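# Four arms load every blanket ball into the crate

## Task

Pick up every ball lying on the blanket and place each one inside the crate; the crate has to finish upright at its original spot, and afterwards all grippers must release and the arms must pull away, since anything that stays put only because a robot holds it is not counted. Arm feet sit on the table top (scene frame, metres; heading in degrees counter-clockwise from +x): arm1 at x=-0.87 y=+0.65 z=+0.72 heading -90; arm2 at x=-0.87 y=-0.65 z=+0.72 heading +90; arm3 at x=+0.00 y=+0.65 z=+0.72 heading -90; arm4 at x=+0.00 y=-0.65 z=+0.72 heading +90.

## Robot and tools

ROBOTS. There are four identical i2rt Big YAM arms: arm1, arm2, arm3, arm4. Each has six revolute joints, a two-finger gripper and a wrist camera that rides on top of the hand, looking toward the fingertips when the hand is level with joints 1 and 6 at zero. Reach from the joint1 axis is roughly 1.0 m. arm1 and arm3 stand on the +y side facing -y; arm2 and arm4 stand on the -y side facing +y. arm1/arm2 are near x=-0.87, arm3/arm4 near x=0. Two fixed room cameras, cam_high and cam_low, also watch the table.

FRAME. One shared scene frame: origin on the floor, +z up, metres. The table top is about z=0.72. "hand" means the point halfway between the fingertips; its z axis runs along the fingers and its y axis is the opening direction. Calibration (intrinsics K, distortion D, T_world_to_cam, pos_world) is given per camera and may be off by a few millimetres and degrees; wrist camera poses follow the reported joints.

execute_actions. Argument "actions" is a list holding zero or one action. An action is an object keyed by arm name ("arm1".."arm4"); under each, "joints" maps joint names to absolute targets (not offsets). Joints, their units and allowed ranges:
- joint1_rad: -2.879 to 2.879, rotates the whole arm about its foot, positive = counter-clockwise seen from above; 0 points the arm along its foot's heading.
- joint2_rad: 0 to 3.141, shoulder; 0 = upper arm roughly level pointing backward, increasing lifts it up then forward.
- joint3_rad: 0 to 3.019, elbow; 0 = folded, increasing opens.
- joint4_rad: -1.692 to 1.57, hand pitch; positive tips fingers up.
- joint5_rad: -1.57 to 1.57, sideways hand swing; positive to the arm's right.
- joint6_rad: -2.094 to 2.094, hand roll; positive is clockwise viewed from behind the hand.
- gripper_m: 0 to 0.093, fingertip gap in metres.
Done tolerances: ±0.045, ±0.14, ±0.09, ±0.055, ±0.03, ±0.035 rad and ±0.003 m. All listed motions begin together and may finish at different moments; joints run at different speeds, so the hand can sweep a wide path. Omitted joints or arms may keep driving toward earlier targets. Unknown keys or out-of-range values reject the whole call with no motion. Optional "cameras": list of names (arm1_cam_wrist, arm2_cam_wrist, arm3_cam_wrist, arm4_cam_wrist, cam_high, cam_low, or "all"); omitted/null/["all"] gives every camera, [] gives none. An empty actions list only reports state and images. Example: {"actions":[{"arm1":{"joints":{"gripper_m":0.05}},"arm2":{"joints":{"joint1_rad":0.3}}}]}.

wait: "seconds" from 0 to 10; commands nothing new and returns state and images.
zoom_image: "camera" name and "region" [x0, y0, x1, y1] in pixels of that camera's most recent full image, top-left origin, no larger than 504 by 504.
read_manual: optional "section" ("licences"); only returns licence text.
finished_scene: "scene" integer of the current scene; ends it permanently and reports success, then gives the next task.

RESULTS. joint_positions reports actual joint values. joint_status tells how each commanded motion ended: reached, "off_target" (stopped short, may still push), "contact_stop" or "time_out" (target dropped, holds where it stopped; a timed-out joint may keep a nearby target and keep pushing, listed under on_its_own). "joint command not followed" with a "cause:" line means a self/inter-arm collision check refused that arm's joint targets (gripper commands still execute); those joints show "not_followed" and may be retried on later actions until valid targets arrive. on_its_own lists things this call did not command; "held at" is a held target, not a position. To stop a joint pushing, command its reported position. A very small target change may not move a joint. If a result reports a stop, later motion calls in the same reply are skipped. A "pictures" line orders the returned images.

HEAT. Holding loads or pushing warms motors, even while you deliberate. MOTOR HOT appears from 85 °C; at 100 °C an OVER-TEMPERATURE FAULT drops that arm until it cools, and its joints read "limit_stop_at_motor_heat"; resend targets afterward.

CAUTIONS. The arms do not stop on contact and can squeeze hard. Arms pressing hard against each other ends the run as a failure; a hard collision may too, and the clearance check ignores fingers, gripper housings and wrist cameras and may react late. Knocking any rigid object off the work area fails the task (cloth is exempt). Avoid drops, slips, slams and hard shoves; keep the crate upright and in place. Loose objects may get a brief random nudge. The simulation keeps running while you think, holding the last command. At the end open every gripper and move the arms away from balls and crate before calling finished_scene.

Each tool is called after "Emit:" as name(argument=value, ...), one argument or row to a line, values as JSON.

## Session

Emit:
execute_actions(
  actions=[],
)

Scene clock: 0.00 s.
arm1.joint_positions: joint1_rad=-0.017 joint2_rad=+0.438 joint3_rad=+1.477 joint4_rad=-1.539 joint5_rad=-0.006 joint6_rad=-0.008 gripper_m=+0.094
arm1.joint_status: not commanded
arm1.hand: x=-0.8751 y=+0.5343 z=+1.3027 quat_wxyz=(-0.356, -0.616, -0.600, +0.367) (m; scene frame)
arm2.joint_positions: joint1_rad=+0.001 joint2_rad=+0.449 joint3_rad=+1.476 joint4_rad=-1.534 joint5_rad=+0.010 joint6_rad=+0.011 gripper_m=+0.094
arm2.joint_status: not commanded
arm2.hand: x=-0.8688 y=-0.5324 z=+1.3795 quat_wxyz=(-0.359, +0.608, -0.608, -0.364) (m; scene frame)
arm3.joint_positions: joint1_rad=+0.017 joint2_rad=+0.425 joint3_rad=+1.478 joint4_rad=-1.533 joint5_rad=-0.008 joint6_rad=+0.004 gripper_m=+0.095
arm3.joint_status: not commanded
arm3.hand: x=+0.0069 y=+0.5360 z=+1.3521 quat_wxyz=(-0.370, -0.598, -0.612, +0.362) (m; scene frame)
arm4.joint_positions: joint1_rad=+0.005 joint2_rad=+0.439 joint3_rad=+1.480 joint4_rad=-1.539 joint5_rad=-0.012 joint6_rad=+0.001 gripper_m=+0.094
arm4.joint_status: not commanded
arm4.hand: x=-0.0120 y=-0.5322 z=+1.2922 quat_wxyz=(-0.354, +0.623, -0.593, -0.368) (m; scene frame)
pictures: arm1_cam_wrist, arm2_cam_wrist, arm3_cam_wrist, arm4_cam_wrist, cam_high, cam_low
Images, in order (width x height): arm1_cam_wrist 504x504, arm2_cam_wrist 504x504, arm3_cam_wrist 504x504, arm4_cam_wrist 504x504, cam_high 672x504, cam_low 672x504.

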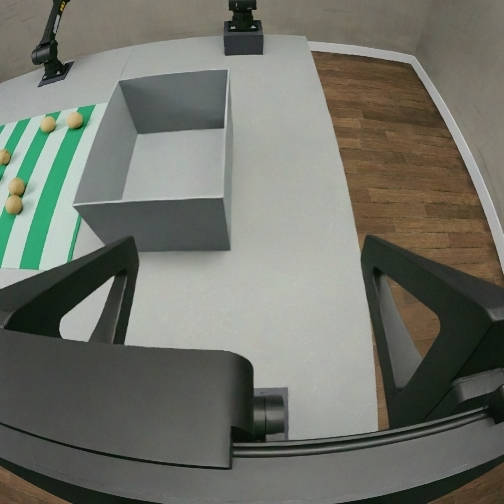

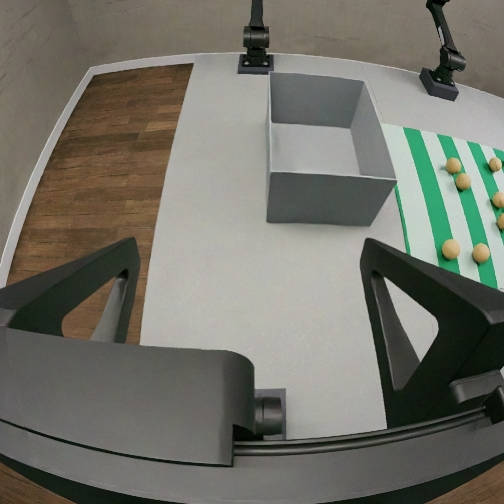

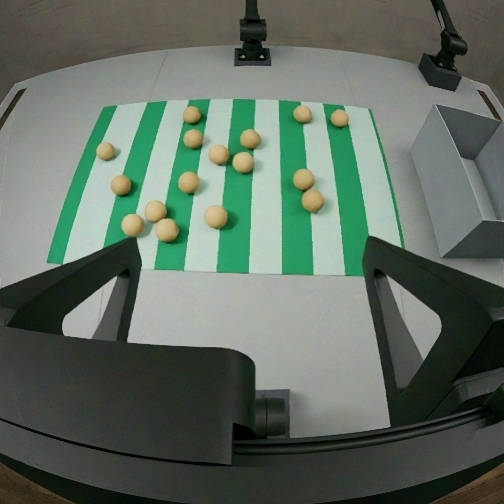

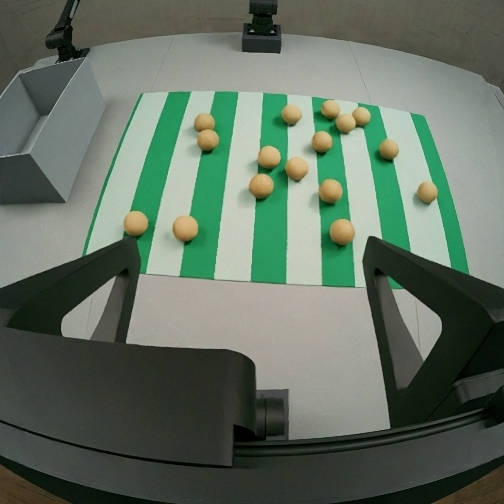

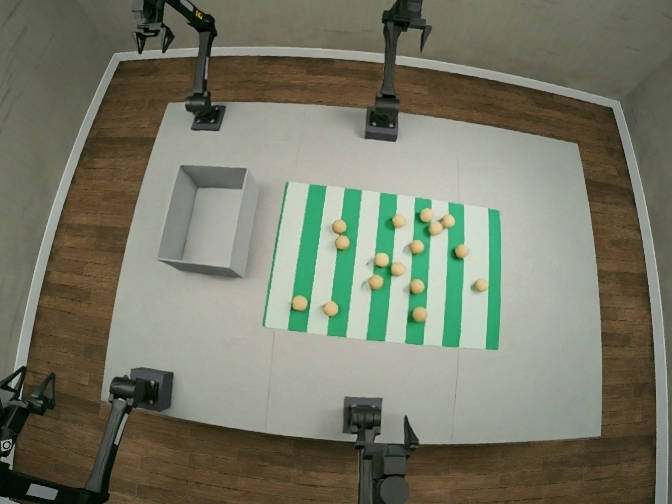

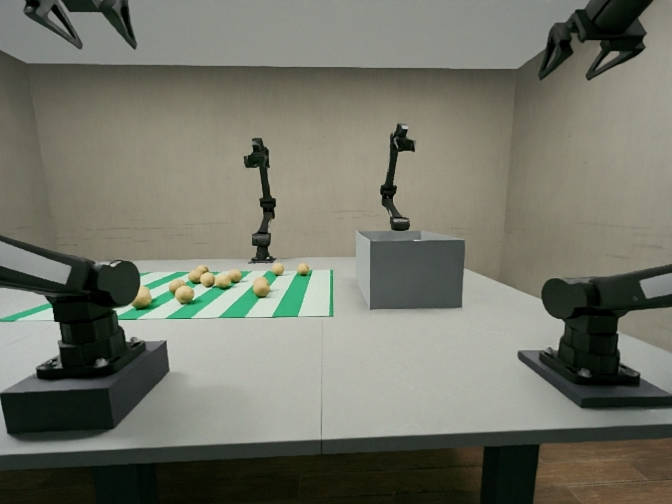

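Emit:
zoom_image(
  camera="cam_high",
  region=[260, 170, 510, 357],
)

Emit:
zoom_image(
  camera="cam_high",
  region=[140, 150, 300, 290],
)

Emit:
zoom_image(
  camera="cam_low",
  region=[100, 200, 500, 350],
)

Region (260, 170, 510, 357) of cam_high's 672x504 image, scaled by 2.016, with more detail than that image has; it fills the top 377 rows of this view, and the rest is white.

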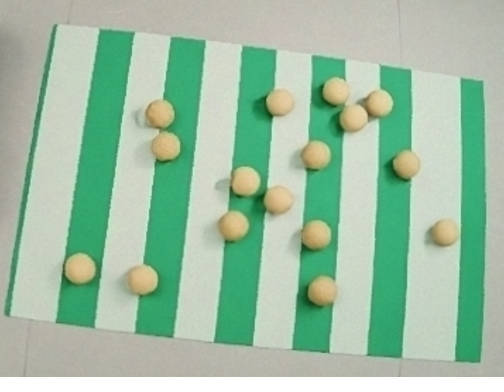

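Region (140, 150, 300, 290) of cam_high's 672x504 image, scaled by 3.150, with more detail than that image has; it fills the top 441 rows of this view, and the rest is white.

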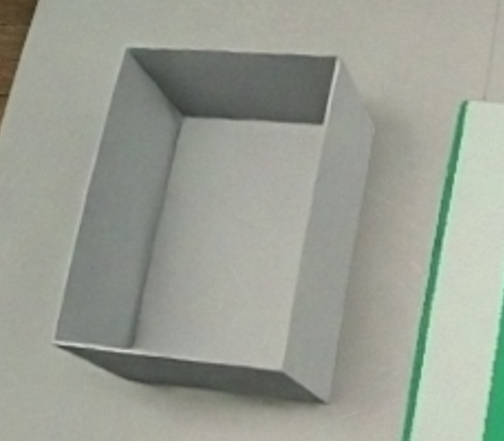

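Region (100, 200, 500, 350) of cam_low's 672x504 image, scaled by 1.260, with more detail than that image has; it fills the top 189 rows of this view, and the rest is white.

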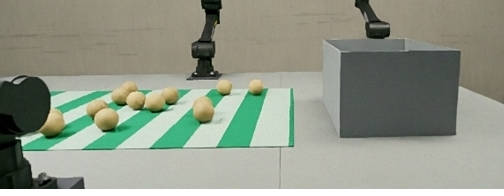

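Emit:
execute_actions(
  actions=[
    {"arm3":{"joints":{"joint1_rad":0.162,"joint2_rad":1.80,"joint3_rad":1.386,"joint4_rad":-1.138,"joint5_rad":0,"joint6_rad":0}},"arm4":{"joints":{"joint1_rad":-0.479,"joint2_rad":1.54,"joint3_rad":1.204,"joint4_rad":-1.219,"joint5_rad":0,"joint6_rad":0}},"arm2":{"joints":{"joint1_rad":-0.974,"joint2_rad":2.30,"joint3_rad":2.184,"joint4_rad":-1.408,"joint5_rad":0,"joint6_rad":0}}},
  ],
  cameras=["arm2_cam_wrist","arm3_cam_wrist","arm4_cam_wrist","cam_high","cam_low"],
)

Scene clock: 89.57 s.
arm1.joint_positions: joint1_rad=-0.017 joint2_rad=+0.438 joint3_rad=+1.477 joint4_rad=-1.539 joint5_rad=-0.006 joint6_rad=-0.008 gripper_m=+0.094
arm1.joint_status: not commanded
arm1.hand: x=-0.8751 y=+0.5343 z=+1.3027 quat_wxyz=(-0.356, -0.616, -0.600, +0.367) (m; scene frame)
arm2.joint_positions: joint1_rad=-0.983 joint2_rad=+2.296 joint3_rad=+2.164 joint4_rad=-1.410 joint5_rad=-0.001 joint6_rad=+0.011 gripper_m=+0.094
arm2.joint_status: all done
arm2.hand: x=-0.2863 y=-0.2472 z=+0.8894 quat_wxyz=(-0.014, +0.293, -0.956, -0.009) (m; scene frame)
arm3.joint_positions: joint1_rad=+0.153 joint2_rad=+1.783 joint3_rad=+1.376 joint4_rad=-1.139 joint5_rad=-0.002 joint6_rad=+0.004 gripper_m=+0.095
arm3.joint_status: all done
arm3.hand: x=+0.0812 y=+0.1312 z=+0.8725 quat_wxyz=(-0.006, -0.652, -0.758, +0.008) (m; scene frame)
arm4.joint_positions: joint1_rad=-0.479 joint2_rad=+1.537 joint3_rad=+1.204 joint4_rad=-1.225 joint5_rad=-0.001 joint6_rad=+0.001 gripper_m=+0.094
arm4.joint_status: all done
arm4.hand: x=+0.1899 y=-0.2523 z=+0.8692 quat_wxyz=(-0.009, +0.532, -0.847, +0.000) (m; scene frame)
pictures: arm2_cam_wrist, arm3_cam_wrist, arm4_cam_wrist, cam_high, cam_low
camera_calibration (this result's frames):
arm2_cam_wrist: T_world_to_cam=[[0.549316, -0.835613, -0.00152351, -0.0490335], [-0.688238, -0.453467, 0.566301, -0.807418], [-0.473899, -0.31003, -0.824197, 0.646141], [0, 0, 0, 1]] pos_world=[-0.222555, -0.206788, 0.989715]
arm3_cam_wrist: T_world_to_cam=[[-0.988172, -0.153009, -0.0102231, 0.110199], [-0.13193, 0.81427, 0.565295, -0.583581], [-0.0781707, 0.559957, -0.824826, 0.770154], [0, 0, 0, 1]] pos_world=[0.0921068, 0.0608011, 0.966265]
arm4_cam_wrist: T_world_to_cam=[[0.900304, -0.435262, -0.000221467, -0.278685], [-0.361231, -0.747461, 0.557508, -0.59719], [-0.242827, -0.501846, -0.830172, 0.768425], [0, 0, 0, 1]] pos_world=[0.221772, -0.182046, 0.970801]
Images, in order (width x height): arm2_cam_wrist 504x504, arm3_cam_wrist 504x504, arm4_cam_wrist 504x504, cam_high 672x504, cam_low 672x504.

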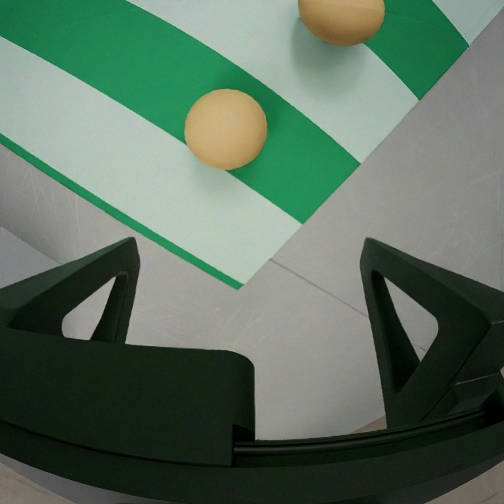

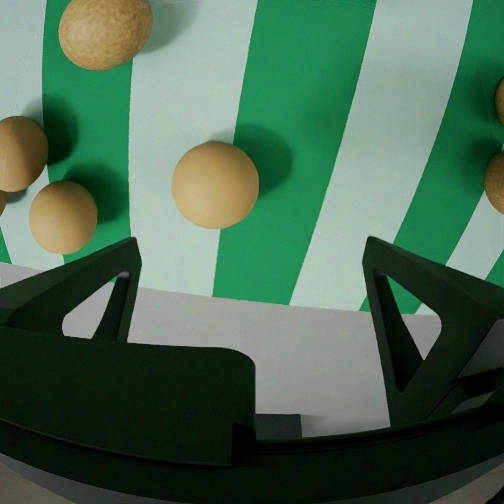

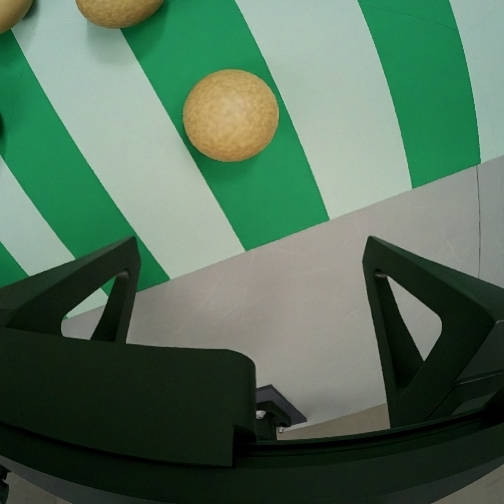

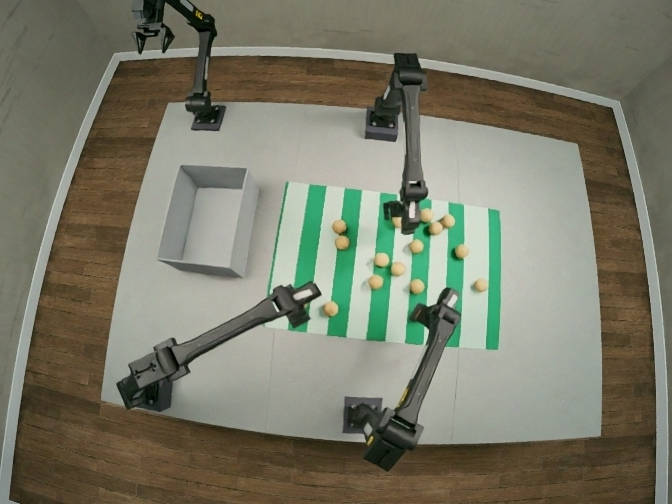

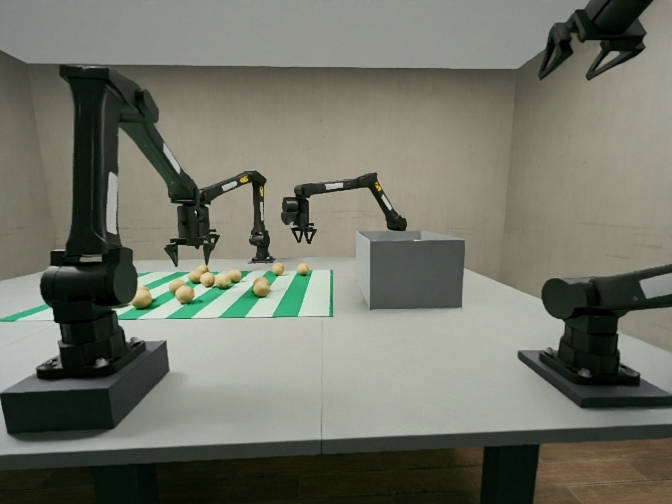

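Emit:
execute_actions(
  actions=[
    {"arm3":{"joints":{"joint1_rad":0.21,"joint2_rad":1.92,"joint3_rad":1.21,"joint4_rad":-0.863}},"arm4":{"joints":{"joint1_rad":-0.447,"joint2_rad":1.748,"joint3_rad":1.142,"joint4_rad":-0.96}},"arm2":{"joints":{"joint1_rad":-0.95,"joint2_rad":2.485,"joint4_rad":-1.247}}},
  ],
  cameras=["arm2_cam_wrist","arm3_cam_wrist","arm4_cam_wrist","cam_low"],
)

Scene clock: 108.60 s.
arm1.joint_positions: joint1_rad=-0.017 joint2_rad=+0.438 joint3_rad=+1.477 joint4_rad=-1.539 joint5_rad=-0.006 joint6_rad=-0.008 gripper_m=+0.094
arm1.joint_status: not commanded
arm1.hand: x=-0.8751 y=+0.5343 z=+1.3027 quat_wxyz=(-0.356, -0.616, -0.600, +0.367) (m; scene frame)
arm2.joint_positions: joint1_rad=-0.957 joint2_rad=+2.499 joint3_rad=+2.164 joint4_rad=-1.263 joint5_rad=-0.001 joint6_rad=+0.011 gripper_m=+0.094
arm2.joint_status: all done
arm2.hand: x=-0.2889 y=-0.2248 z=+0.7493 quat_wxyz=(+0.013, +0.305, -0.952, -0.001) (m; scene frame)
arm3.joint_positions: joint1_rad=+0.211 joint2_rad=+1.922 joint3_rad=+1.195 joint4_rad=-0.872 joint5_rad=-0.003 joint6_rad=+0.003 gripper_m=+0.095
arm3.joint_status: all done
arm3.hand: x=+0.1035 y=+0.1672 z=+0.7459 quat_wxyz=(+0.014, -0.630, -0.777, -0.010) (m; scene frame)
arm4.joint_positions: joint1_rad=-0.452 joint2_rad=+1.766 joint3_rad=+1.138 joint4_rad=-0.968 joint5_rad=-0.001 joint6_rad=+0.001 gripper_m=+0.094
arm4.joint_status: all done
arm4.hand: x=+0.1900 y=-0.2260 z=+0.7472 quat_wxyz=(+0.007, +0.543, -0.840, +0.010) (m; scene frame)
pictures: arm2_cam_wrist, arm3_cam_wrist, arm4_cam_wrist, cam_low
camera_calibration (this result's frames):
arm2_cam_wrist: T_world_to_cam=[[0.571165, -0.820835, -0.000137821, -0.0204914], [-0.650065, -0.45244, 0.610503, -0.741593], [-0.501185, -0.348608, -0.792014, 0.495767], [0, 0, 0, 1]] pos_world=[-0.221909, -0.179518, 0.845396]
arm3_cam_wrist: T_world_to_cam=[[-0.977827, -0.209114, -0.0112355, 0.145521], [-0.172544, 0.774096, 0.609101, -0.560064], [-0.118674, 0.597534, -0.793013, 0.621444], [0, 0, 0, 1]] pos_world=[0.119408, 0.0926393, 0.835584]
arm4_cam_wrist: T_world_to_cam=[[0.911593, -0.411093, -0.0000575345, -0.264174], [-0.332281, -0.736911, 0.588686, -0.535843], [-0.242047, -0.536623, -0.808362, 0.656168], [0, 0, 0, 1]] pos_world=[0.221592, -0.151354, 0.845849]
Images, in order (width x height): arm2_cam_wrist 504x504, arm3_cam_wrist 504x504, arm4_cam_wrist 504x504, cam_low 672x504.

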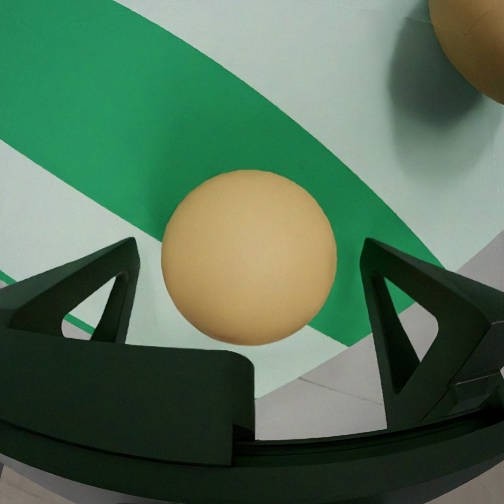

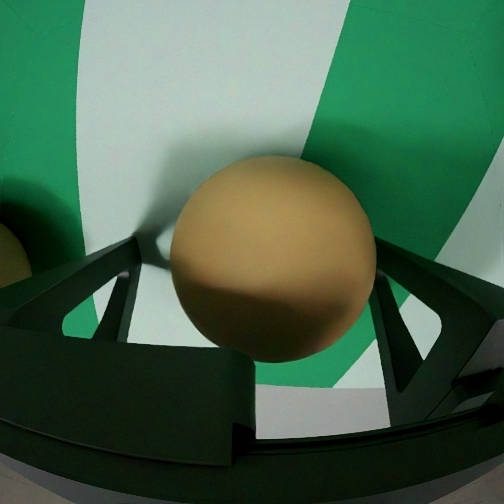

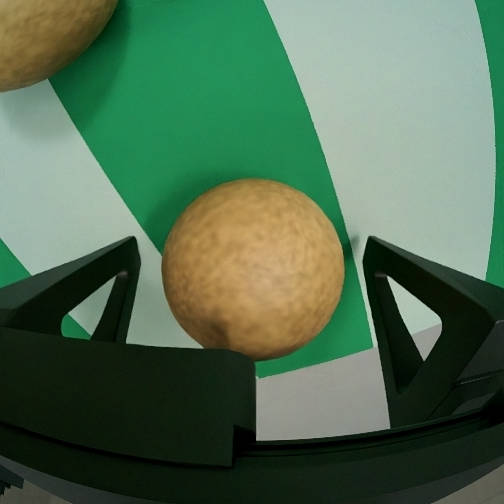

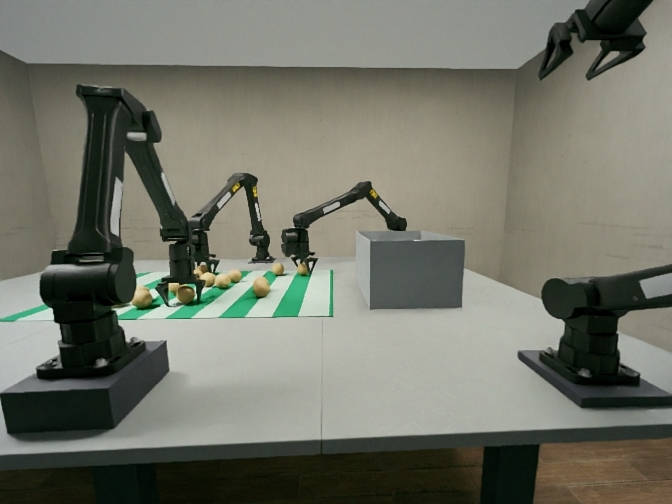

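Emit:
execute_actions(
  actions=[
    {"arm3":{"joints":{"joint4_rad":-0.81,"gripper_m":0.045}},"arm4":{"joints":{"gripper_m":0.045}},"arm2":{"joints":{"gripper_m":0.045}}},
  ],
  cameras=["arm2_cam_wrist","arm3_cam_wrist","arm4_cam_wrist"],
)

Scene clock: 112.63 s.
arm1.joint_positions: joint1_rad=-0.017 joint2_rad=+0.438 joint3_rad=+1.477 joint4_rad=-1.539 joint5_rad=-0.006 joint6_rad=-0.008 gripper_m=+0.094
arm1.joint_status: not commanded
arm1.hand: x=-0.8751 y=+0.5343 z=+1.3027 quat_wxyz=(-0.356, -0.616, -0.600, +0.367) (m; scene frame)
arm2.joint_positions: joint1_rad=-0.957 joint2_rad=+2.499 joint3_rad=+2.164 joint4_rad=-1.263 joint5_rad=-0.001 joint6_rad=+0.011 gripper_m=+0.057
arm2.joint_status: gripper_m off_target (ended at +0.057, target +0.045)
arm2.hand: x=-0.2889 y=-0.2248 z=+0.7493 quat_wxyz=(+0.013, +0.305, -0.952, -0.001) (m; scene frame)
arm3.joint_positions: joint1_rad=+0.211 joint2_rad=+1.922 joint3_rad=+1.195 joint4_rad=-0.825 joint5_rad=-0.003 joint6_rad=+0.003 gripper_m=+0.057
arm3.joint_status: gripper_m off_target (ended at +0.057, target +0.045); the others done
arm3.hand: x=+0.1059 y=+0.1557 z=+0.7457 quat_wxyz=(-0.004, -0.630, -0.777, +0.006) (m; scene frame)
arm4.joint_positions: joint1_rad=-0.452 joint2_rad=+1.766 joint3_rad=+1.138 joint4_rad=-0.968 joint5_rad=-0.001 joint6_rad=+0.001 gripper_m=+0.057
arm4.joint_status: gripper_m off_target (ended at +0.057, target +0.045)
arm4.hand: x=+0.1900 y=-0.2260 z=+0.7472 quat_wxyz=(+0.007, +0.543, -0.840, +0.010) (m; scene frame)
pictures: arm2_cam_wrist, arm3_cam_wrist, arm4_cam_wrist
camera_calibration (this result's frames):
arm2_cam_wrist: T_world_to_cam=[[0.571165, -0.820835, -0.000137821, -0.0204914], [-0.650065, -0.45244, 0.610503, -0.741593], [-0.501185, -0.348608, -0.792014, 0.495767], [0, 0, 0, 1]] pos_world=[-0.221909, -0.179518, 0.845396]
arm3_cam_wrist: T_world_to_cam=[[-0.977659, -0.209917, -0.010877, 0.145303], [-0.178462, 0.801596, 0.570609, -0.525637], [-0.111062, 0.559802, -0.82115, 0.654531], [0, 0, 0, 1]] pos_world=[0.120944, 0.0854416, 0.838982]
arm4_cam_wrist: T_world_to_cam=[[0.911593, -0.411093, -0.0000575345, -0.264174], [-0.332281, -0.736911, 0.588686, -0.535843], [-0.242047, -0.536623, -0.808362, 0.656168], [0, 0, 0, 1]] pos_world=[0.221592, -0.151354, 0.845849]
Images, in order (width x height): arm2_cam_wrist 504x504, arm3_cam_wrist 504x504, arm4_cam_wrist 504x504.

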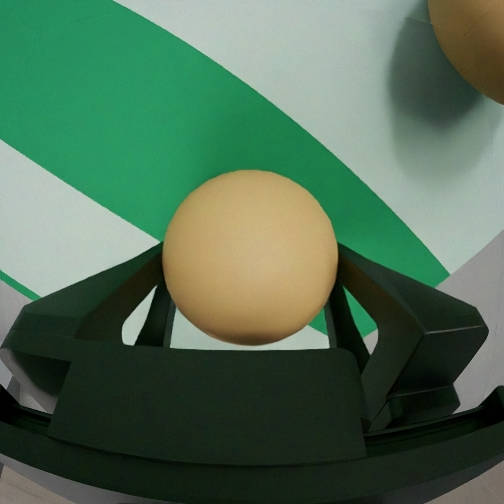

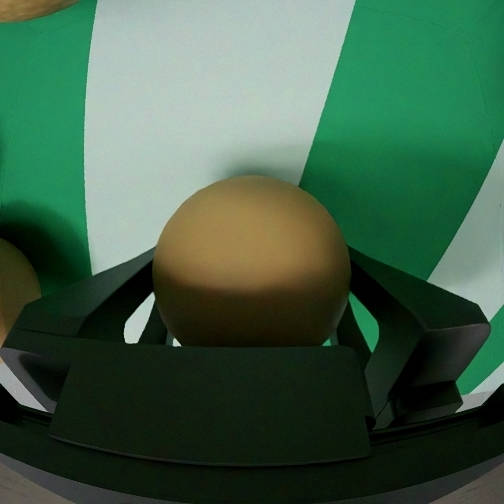

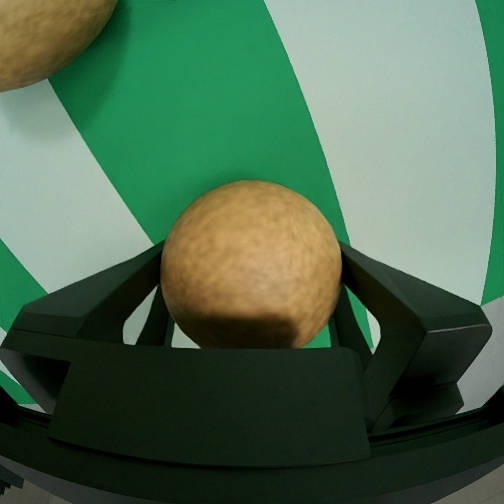

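Emit:
execute_actions(
  actions=[
    {"arm3":{"joints":{"joint1_rad":-0.89,"joint2_rad":1.85,"joint3_rad":2.345,"joint4_rad":-1.069}},"arm4":{"joints":{"joint1_rad":-0.35,"joint2_rad":1.3,"joint3_rad":1.2,"joint4_rad":-1.2}},"arm2":{"joints":{"joint1_rad":-0.8,"joint2_rad":2.02,"joint3_rad":2.075,"joint4_rad":-1.598}}},
  ],
  cameras=["arm3_cam_wrist","cam_high","cam_low"],
)

Scene clock: 152.20 s.
arm1.joint_positions: joint1_rad=-0.017 joint2_rad=+0.438 joint3_rad=+1.477 joint4_rad=-1.539 joint5_rad=-0.006 joint6_rad=-0.008 gripper_m=+0.094
arm1.joint_status: not commanded
arm1.hand: x=-0.8751 y=+0.5343 z=+1.3027 quat_wxyz=(-0.356, -0.616, -0.600, +0.367) (m; scene frame)
arm2.joint_positions: joint1_rad=-0.796 joint2_rad=+2.010 joint3_rad=+2.070 joint4_rad=-1.583 joint5_rad=-0.001 joint6_rad=+0.010 gripper_m=+0.057
arm2.joint_status: all done
arm2.hand: x=-0.4218 y=-0.1988 z=+1.0396 quat_wxyz=(-0.022, +0.381, -0.924, -0.015) (m; scene frame)
arm3.joint_positions: joint1_rad=-0.895 joint2_rad=+1.840 joint3_rad=+2.309 joint4_rad=-1.064 joint5_rad=+0.002 joint6_rad=+0.003 gripper_m=+0.057
arm3.joint_status: all done
arm3.hand: x=-0.5677 y=+0.1898 z=+1.3003 quat_wxyz=(-0.153, -0.832, -0.293, +0.445) (m; scene frame)
arm4.joint_positions: joint1_rad=-0.341 joint2_rad=+1.287 joint3_rad=+1.155 joint4_rad=-1.195 joint5_rad=+0.000 joint6_rad=+0.001 gripper_m=+0.057
arm4.joint_status: all done
arm4.hand: x=+0.1256 y=-0.2506 z=+0.9523 quat_wxyz=(-0.102, +0.585, -0.802, -0.068) (m; scene frame)
pictures: arm3_cam_wrist, cam_high, cam_low
camera_calibration (this result's frames):
arm3_cam_wrist: T_world_to_cam=[[-0.634214, 0.773157, 0.000446726, -0.506388], [0.72381, 0.593937, -0.351195, 0.760681], [-0.271794, -0.222409, -0.936302, 1.22295], [0, 0, 0, 1]] pos_world=[-0.539356, 0.211715, 1.41242]
Images, in order (width x height): arm3_cam_wrist 504x504, cam_high 672x504, cam_low 672x504.

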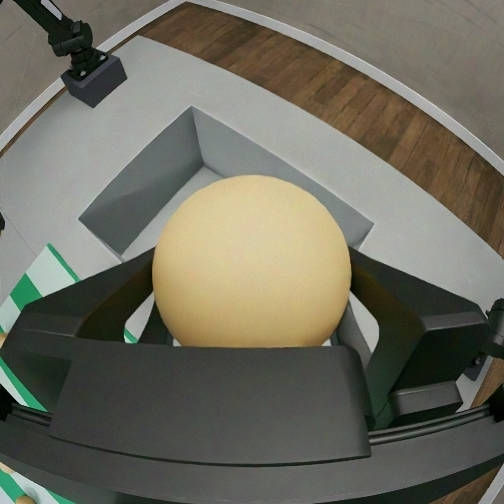

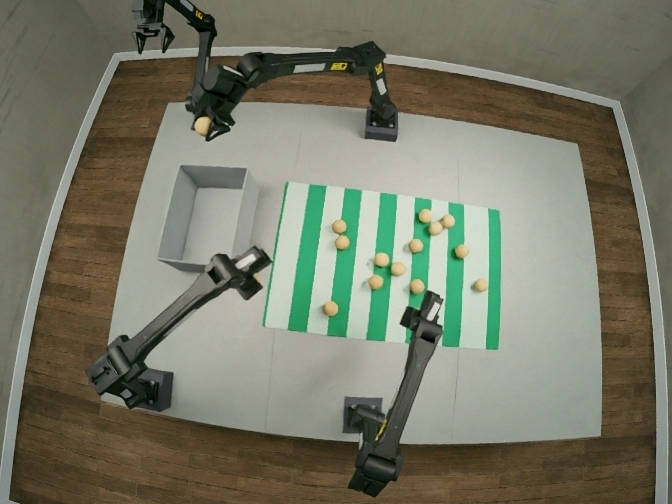

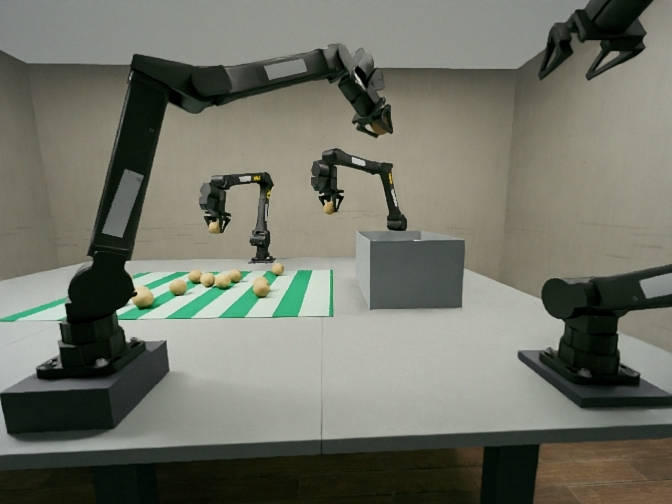

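Emit:
execute_actions(
  actions=[
    {"arm3":{"joints":{"joint2_rad":2.42}},"arm4":{"joints":{"joint1_rad":0.2}},"arm2":{"joints":{"joint1_rad":-0.6}}},
  ],
  cameras=["arm3_cam_wrist","cam_high","cam_low"],
)

Scene clock: 158.97 s.
arm1.joint_positions: joint1_rad=-0.017 joint2_rad=+0.438 joint3_rad=+1.477 joint4_rad=-1.539 joint5_rad=-0.006 joint6_rad=-0.008 gripper_m=+0.094
arm1.joint_status: not commanded
arm1.hand: x=-0.8751 y=+0.5343 z=+1.3027 quat_wxyz=(-0.356, -0.616, -0.600, +0.367) (m; scene frame)
arm2.joint_positions: joint1_rad=-0.597 joint2_rad=+2.010 joint3_rad=+2.070 joint4_rad=-1.583 joint5_rad=-0.002 joint6_rad=+0.010 gripper_m=+0.057
arm2.joint_status: all done
arm2.hand: x=-0.5208 y=-0.1189 z=+1.0406 quat_wxyz=(-0.022, +0.471, -0.882, -0.017) (m; scene frame)
arm3.joint_positions: joint1_rad=-0.895 joint2_rad=+2.432 joint3_rad=+2.299 joint4_rad=-1.073 joint5_rad=+0.002 joint6_rad=+0.003 gripper_m=+0.057
arm3.joint_status: all done
arm3.hand: x=-0.6391 y=+0.1368 z=+0.8333 quat_wxyz=(-0.057, -0.928, -0.326, +0.174) (m; scene frame)
arm4.joint_positions: joint1_rad=+0.204 joint2_rad=+1.288 joint3_rad=+1.155 joint4_rad=-1.195 joint5_rad=-0.001 joint6_rad=+0.001 gripper_m=+0.057
arm4.joint_status: all done
arm4.hand: x=-0.0996 y=-0.2419 z=+0.9495 quat_wxyz=(-0.077, +0.779, -0.615, -0.091) (m; scene frame)
pictures: arm3_cam_wrist, cam_high, cam_low
camera_calibration (this result's frames):
arm3_cam_wrist: T_world_to_cam=[[-0.629757, 0.776782, -0.00391082, -0.504507], [0.751592, 0.610591, 0.249577, 0.194657], [0.196255, 0.154234, -0.968347, 1.02887], [0, 0, 0, 1]] pos_world=[-0.66594, 0.114351, 0.945744]
Images, in order (width x height): arm3_cam_wrist 504x504, cam_high 672x504, cam_low 672x504.

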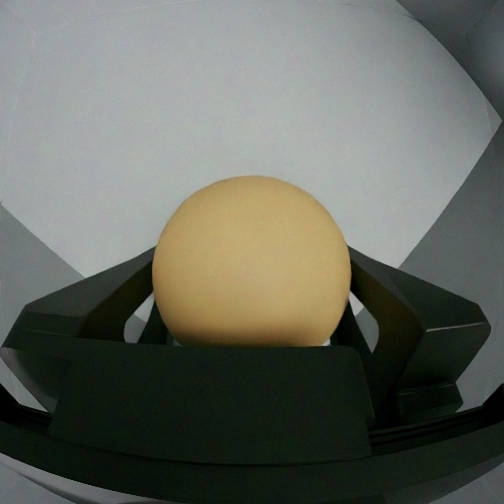

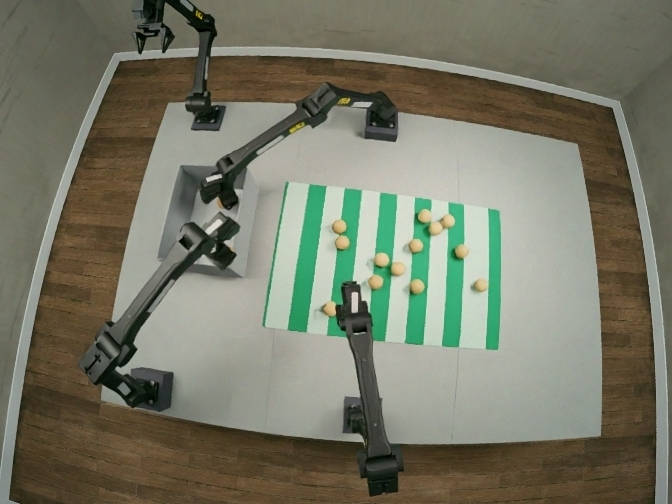

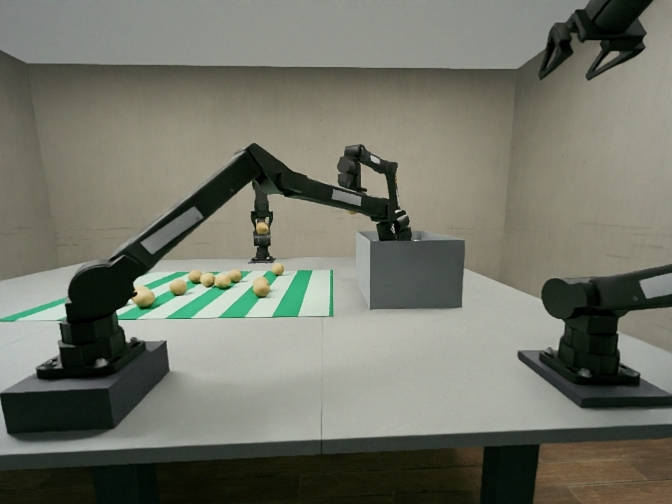

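Emit:
execute_actions(
  actions=[
    {"arm3":{"joints":{"joint2_rad":2.1,"gripper_m":0.08}}},
  ],
  cameras=["arm3_cam_wrist","cam_high"],
)

Scene clock: 163.73 s.
arm1.joint_positions: joint1_rad=-0.017 joint2_rad=+0.438 joint3_rad=+1.477 joint4_rad=-1.539 joint5_rad=-0.006 joint6_rad=-0.008 gripper_m=+0.094
arm1.joint_status: not commanded
arm1.hand: x=-0.8751 y=+0.5343 z=+1.3027 quat_wxyz=(-0.356, -0.616, -0.600, +0.367) (m; scene frame)
arm2.joint_positions: joint1_rad=-0.597 joint2_rad=+2.010 joint3_rad=+2.070 joint4_rad=-1.583 joint5_rad=-0.002 joint6_rad=+0.010 gripper_m=+0.057
arm2.joint_status: not commanded
arm2.hand: x=-0.5208 y=-0.1189 z=+1.0406 quat_wxyz=(-0.022, +0.471, -0.882, -0.017) (m; scene frame)
arm3.joint_positions: joint1_rad=-0.895 joint2_rad=+2.068 joint3_rad=+2.342 joint4_rad=-1.072 joint5_rad=+0.002 joint6_rad=+0.003 gripper_m=+0.080
arm3.joint_status: all done
arm3.hand: x=-0.6227 y=+0.1470 z=+1.1459 quat_wxyz=(-0.122, -0.873, -0.307, +0.358) (m; scene frame)
arm4.joint_positions: joint1_rad=+0.204 joint2_rad=+1.288 joint3_rad=+1.155 joint4_rad=-1.195 joint5_rad=-0.001 joint6_rad=+0.001 gripper_m=+0.057
arm4.joint_status: not commanded
arm4.hand: x=-0.0996 y=-0.2419 z=+0.9495 quat_wxyz=(-0.077, +0.779, -0.615, -0.091) (m; scene frame)
pictures: arm3_cam_wrist, cam_high
camera_calibration (this result's frames):
arm3_cam_wrist: T_world_to_cam=[[-0.63297, 0.774175, -0.00139156, -0.505407], [0.765058, 0.625239, -0.154154, 0.566979], [-0.118472, -0.0986395, -0.988046, 1.19049], [0, 0, 0, 1]] pos_world=[-0.612639, 0.154206, 1.26296]
Images, in order (width x height): arm3_cam_wrist 504x504, cam_high 672x504.

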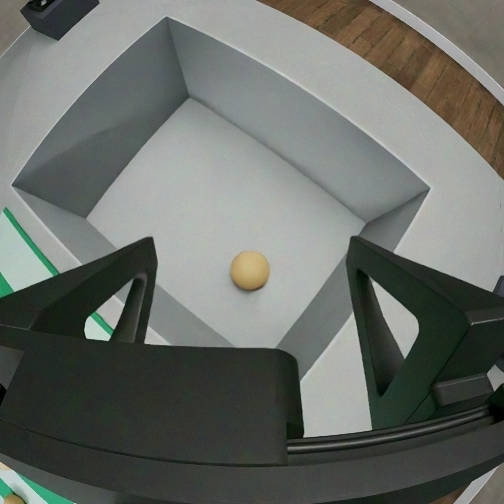

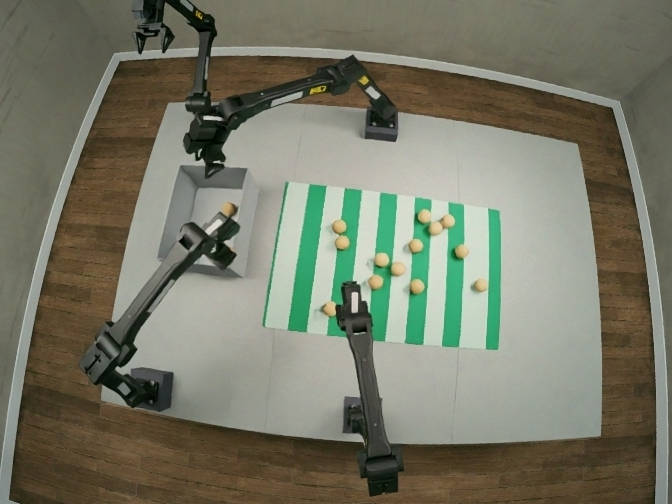

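Emit:
execute_actions(
  actions=[
    {"arm3":{"joints":{"joint1_rad":-0.8,"joint2_rad":1.75,"joint3_rad":1.7,"joint4_rad":-1.2,"gripper_m":0.093}},"arm2":{"joints":{"joint1_rad":-0.25}},"arm4":{"joints":{"joint1_rad":0.6}}},
  ],
  cameras=["arm2_cam_wrist","cam_high"],
)

Scene clock: 174.27 s.
arm1.joint_positions: joint1_rad=-0.017 joint2_rad=+0.438 joint3_rad=+1.477 joint4_rad=-1.539 joint5_rad=-0.006 joint6_rad=-0.008 gripper_m=+0.094
arm1.joint_status: not commanded
arm1.hand: x=-0.8751 y=+0.5343 z=+1.3027 quat_wxyz=(-0.356, -0.616, -0.600, +0.367) (m; scene frame)
arm2.joint_positions: joint1_rad=-0.255 joint2_rad=+2.010 joint3_rad=+2.070 joint4_rad=-1.583 joint5_rad=-0.001 joint6_rad=+0.010 gripper_m=+0.057
arm2.joint_status: all done
arm2.hand: x=-0.7193 y=-0.0329 z=+1.0418 quat_wxyz=(-0.020, +0.614, -0.789, -0.019) (m; scene frame)
arm3.joint_positions: joint1_rad=-0.791 joint2_rad=+1.728 joint3_rad=+1.694 joint4_rad=-1.197 joint5_rad=+0.000 joint6_rad=+0.003 gripper_m=+0.093
arm3.joint_status: all done
arm3.hand: x=-0.4333 y=+0.2186 z=+1.0360 quat_wxyz=(-0.061, -0.912, -0.374, +0.159) (m; scene frame)
arm4.joint_positions: joint1_rad=+0.608 joint2_rad=+1.288 joint3_rad=+1.155 joint4_rad=-1.195 joint5_rad=-0.001 joint6_rad=+0.001 gripper_m=+0.057
arm4.joint_status: all done
arm4.hand: x=-0.2520 y=-0.3129 z=+0.9480 quat_wxyz=(-0.056, +0.887, -0.446, -0.104) (m; scene frame)
pictures: arm2_cam_wrist, cam_high
camera_calibration (this result's frames):
arm2_cam_wrist: T_world_to_cam=[[0.966285, -0.257466, 0.0020806, 0.683347], [-0.216821, -0.809331, 0.545867, -0.74589], [-0.138858, -0.527914, -0.837869, 0.881139], [0, 0, 0, 1]] pos_world=[-0.699679, 0.037432, 1.14401]
Images, in order (width x height): arm2_cam_wrist 504x504, cam_high 672x504.

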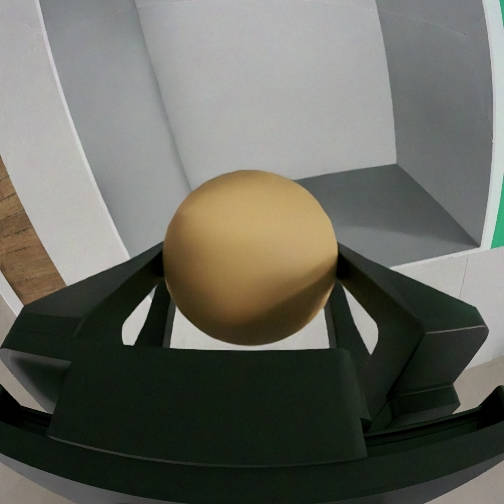

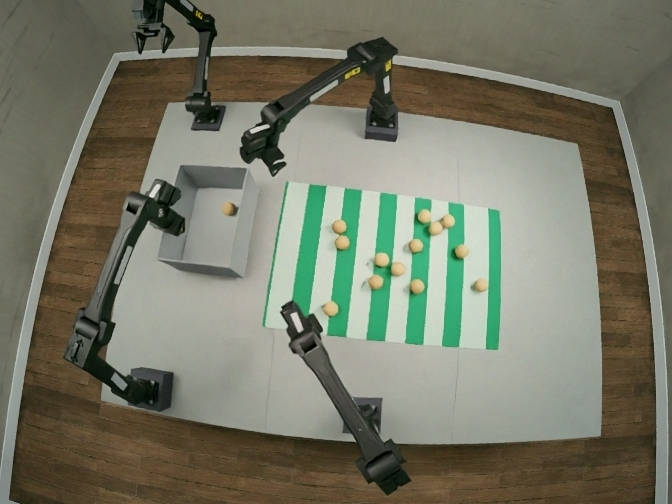

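Emit:
execute_actions(
  actions=[
    {"arm3":{"joints":{"joint1_rad":-0.266,"joint2_rad":1.89,"joint3_rad":1.525,"joint4_rad":-1.2}},"arm2":{"joints":{"joint2_rad":2.245,"joint3_rad":1.86,"joint4_rad":-1.155}},"arm4":{"joints":{"joint1_rad":0.764,"joint2_rad":1.6,"joint3_rad":2.0,"joint4_rad":-1.0}}},
  ],
  cameras=["arm2_cam_wrist","arm3_cam_wrist","cam_high"],
)

Scene clock: 195.83 s.
arm1.joint_positions: joint1_rad=-0.017 joint2_rad=+0.438 joint3_rad=+1.477 joint4_rad=-1.539 joint5_rad=-0.006 joint6_rad=-0.008 gripper_m=+0.094
arm1.joint_status: not commanded
arm1.hand: x=-0.8751 y=+0.5343 z=+1.3027 quat_wxyz=(-0.356, -0.616, -0.600, +0.367) (m; scene frame)
arm2.joint_positions: joint1_rad=-0.255 joint2_rad=+2.261 joint3_rad=+1.834 joint4_rad=-1.171 joint5_rad=-0.001 joint6_rad=+0.010 gripper_m=+0.057
arm2.joint_status: all done
arm2.hand: x=-0.7154 y=-0.0124 z=+0.7951 quat_wxyz=(+0.009, +0.615, -0.789, +0.004) (m; scene frame)
arm3.joint_positions: joint1_rad=-0.262 joint2_rad=+1.909 joint3_rad=+1.511 joint4_rad=-1.197 joint5_rad=-0.002 joint6_rad=+0.003 gripper_m=+0.093
arm3.joint_status: all done
arm3.hand: x=-0.1437 y=+0.1110 z=+0.8559 quat_wxyz=(+0.010, -0.794, -0.608, -0.009) (m; scene frame)
arm4.joint_positions: joint1_rad=+0.773 joint2_rad=+1.601 joint3_rad=+1.947 joint4_rad=-1.008 joint5_rad=+0.000 joint6_rad=+0.001 gripper_m=+0.057
arm4.joint_status: all done
arm4.hand: x=-0.4761 y=-0.1947 z=+1.2065 quat_wxyz=(-0.165, +0.836, -0.336, -0.402) (m; scene frame)
pictures: arm2_cam_wrist, arm3_cam_wrist, cam_high
camera_calibration (this result's frames):
arm2_cam_wrist: T_world_to_cam=[[0.966423, -0.25693, 0.0037977, 0.684151], [-0.206253, -0.76682, 0.607821, -0.634918], [-0.153255, -0.588195, -0.794065, 0.639926], [0, 0, 0, 1]] pos_world=[-0.69406, 0.0653118, 0.891461]
arm3_cam_wrist: T_world_to_cam=[[-0.965788, 0.259183, -0.00877464, -0.159123], [0.201815, 0.772407, 0.602212, -0.566342], [0.16286, 0.579838, -0.798288, 0.759905], [0, 0, 0, 1]] pos_world=[-0.163142, 0.0380669, 0.946285]
Images, in order (width x height): arm2_cam_wrist 504x504, arm3_cam_wrist 504x504, cam_high 672x504.

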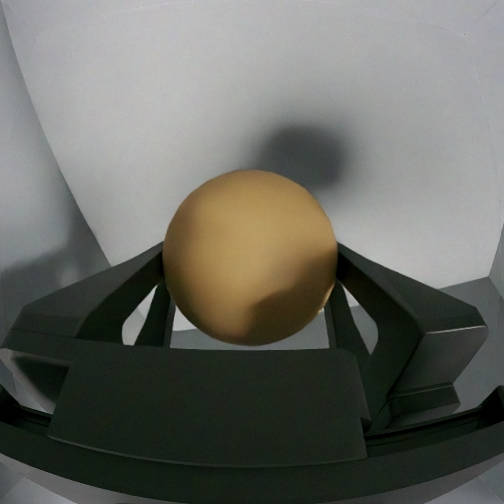

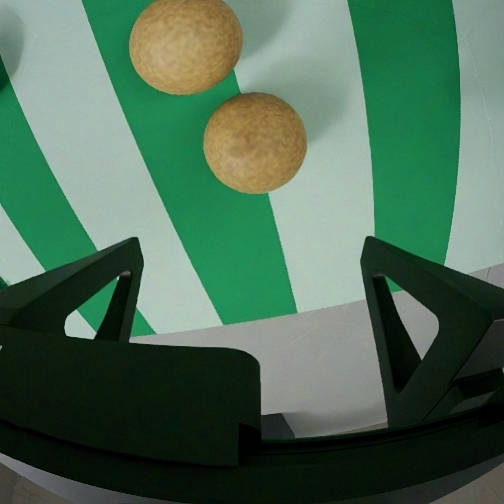

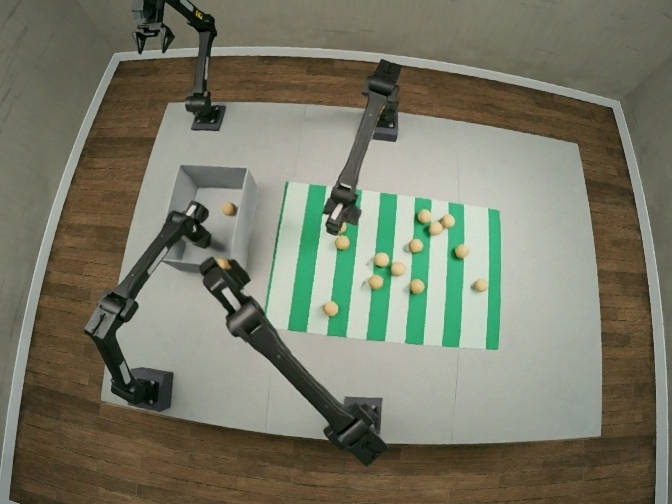

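Emit:
execute_actions(
  actions=[
    {"arm3":{"joints":{"joint2_rad":2.03,"joint3_rad":1.462,"joint4_rad":-0.972,"joint6_rad":-0.4}},"arm2":{"joints":{"joint2_rad":1.85,"gripper_m":0.075}},"arm4":{"joints":{"joint2_rad":1.75,"joint3_rad":2.5}}},
  ],
  cameras=["arm3_cam_wrist","cam_high"],
)

Scene clock: 203.30 s.
arm1.joint_positions: joint1_rad=-0.017 joint2_rad=+0.438 joint3_rad=+1.477 joint4_rad=-1.539 joint5_rad=-0.006 joint6_rad=-0.008 gripper_m=+0.094
arm1.joint_status: not commanded
arm1.hand: x=-0.8751 y=+0.5343 z=+1.3027 quat_wxyz=(-0.356, -0.616, -0.600, +0.367) (m; scene frame)
arm2.joint_positions: joint1_rad=-0.255 joint2_rad=+1.836 joint3_rad=+1.852 joint4_rad=-1.169 joint5_rad=-0.001 joint6_rad=+0.010 gripper_m=+0.075
arm2.joint_status: all done
arm2.hand: x=-0.7119 y=-0.0031 z=+1.0799 quat_wxyz=(-0.164, +0.600, -0.771, -0.134) (m; scene frame)
arm3.joint_positions: joint1_rad=-0.262 joint2_rad=+2.014 joint3_rad=+1.457 joint4_rad=-0.980 joint5_rad=-0.002 joint6_rad=-0.392 gripper_m=+0.093
arm3.joint_status: all done
arm3.hand: x=-0.1495 y=+0.0918 z=+0.7801 quat_wxyz=(-0.004, -0.659, -0.752, +0.015) (m; scene frame)
arm4.joint_positions: joint1_rad=+0.773 joint2_rad=+1.750 joint3_rad=+2.453 joint4_rad=-1.008 joint5_rad=+0.000 joint6_rad=+0.001 gripper_m=+0.057
arm4.joint_status: all done
arm4.hand: x=-0.4980 y=-0.1750 z=+1.3850 quat_wxyz=(-0.222, +0.751, -0.301, -0.544) (m; scene frame)
pictures: arm3_cam_wrist, cam_high
camera_calibration (this result's frames):
arm3_cam_wrist: T_world_to_cam=[[-0.991064, -0.133359, 0.00274132, -0.137074], [-0.108996, 0.821516, 0.55967, -0.522531], [-0.0768892, 0.55437, -0.828711, 0.701652], [0, 0, 0, 1]] pos_world=[-0.138854, 0.0220123, 0.874287]
Images, in order (width x height): arm3_cam_wrist 504x504, cam_high 672x504.

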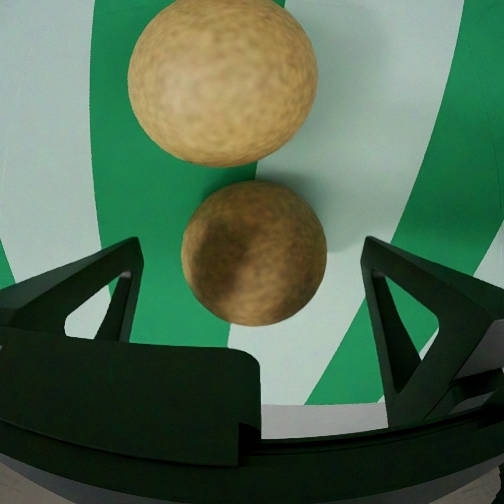

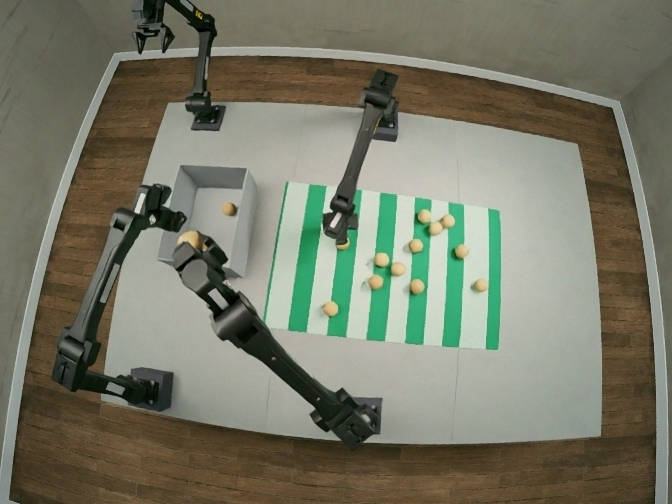

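Emit:
execute_actions(
  actions=[
    {"arm3":{"joints":{"joint2_rad":2.065}},"arm2":{"joints":{"joint1_rad":0.15,"joint2_rad":1.45,"gripper_m":0.093}},"arm4":{"joints":{"joint2_rad":2.05,"joint3_rad":2.635,"joint4_rad":-0.98}}},
  ],
  cameras=["arm3_cam_wrist","cam_high"],
)

Scene clock: 209.67 s.
arm1.joint_positions: joint1_rad=-0.017 joint2_rad=+0.438 joint3_rad=+1.477 joint4_rad=-1.539 joint5_rad=-0.006 joint6_rad=-0.008 gripper_m=+0.094
arm1.joint_status: not commanded
arm1.hand: x=-0.8751 y=+0.5343 z=+1.3027 quat_wxyz=(-0.356, -0.616, -0.600, +0.367) (m; scene frame)
arm2.joint_positions: joint1_rad=+0.156 joint2_rad=+1.446 joint3_rad=+1.851 joint4_rad=-1.169 joint5_rad=-0.001 joint6_rad=+0.009 gripper_m=+0.093
arm2.joint_status: all done
arm2.hand: x=-0.9675 y=-0.0925 z=+1.3151 quat_wxyz=(-0.253, +0.701, -0.593, -0.306) (m; scene frame)
arm3.joint_positions: joint1_rad=-0.262 joint2_rad=+2.024 joint3_rad=+1.457 joint4_rad=-0.980 joint5_rad=-0.002 joint6_rad=-0.393 gripper_m=+0.093
arm3.joint_status: all done
arm3.hand: x=-0.1492 y=+0.0931 z=+0.7748 quat_wxyz=(-0.002, -0.659, -0.752, +0.011) (m; scene frame)
arm4.joint_positions: joint1_rad=+0.773 joint2_rad=+2.086 joint3_rad=+2.605 joint4_rad=-0.988 joint5_rad=+0.000 joint6_rad=+0.001 gripper_m=+0.057
arm4.joint_status: all done
arm4.hand: x=-0.5946 y=-0.0806 z=+1.2240 quat_wxyz=(-0.196, +0.793, -0.319, -0.481) (m; scene frame)
pictures: arm3_cam_wrist, cam_high
camera_calibration (this result's frames):
arm3_cam_wrist: T_world_to_cam=[[-0.991025, -0.133672, -0.000923336, -0.133714], [-0.110632, 0.81629, 0.566949, -0.52599], [-0.0750315, 0.561963, -0.823753, 0.692303], [0, 0, 0, 1]] pos_world=[-0.138761, 0.0224385, 0.868372]
Images, in order (width x height): arm3_cam_wrist 504x504, cam_high 672x504.

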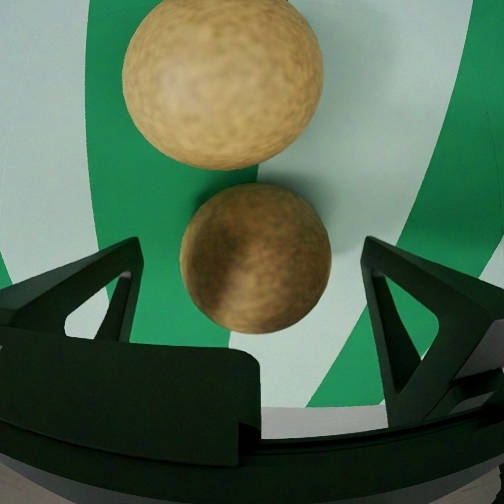

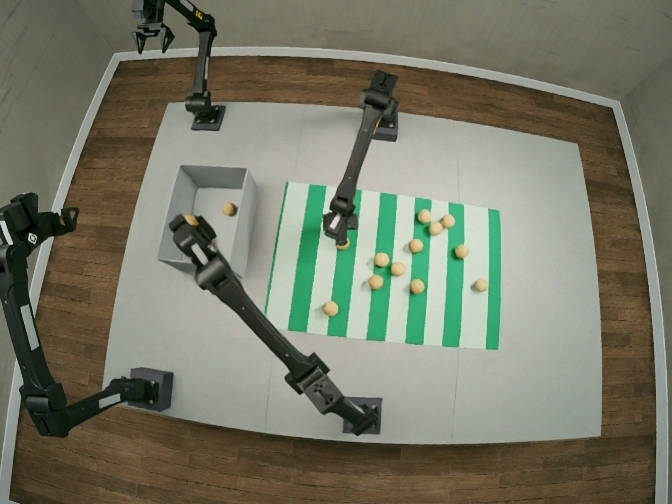

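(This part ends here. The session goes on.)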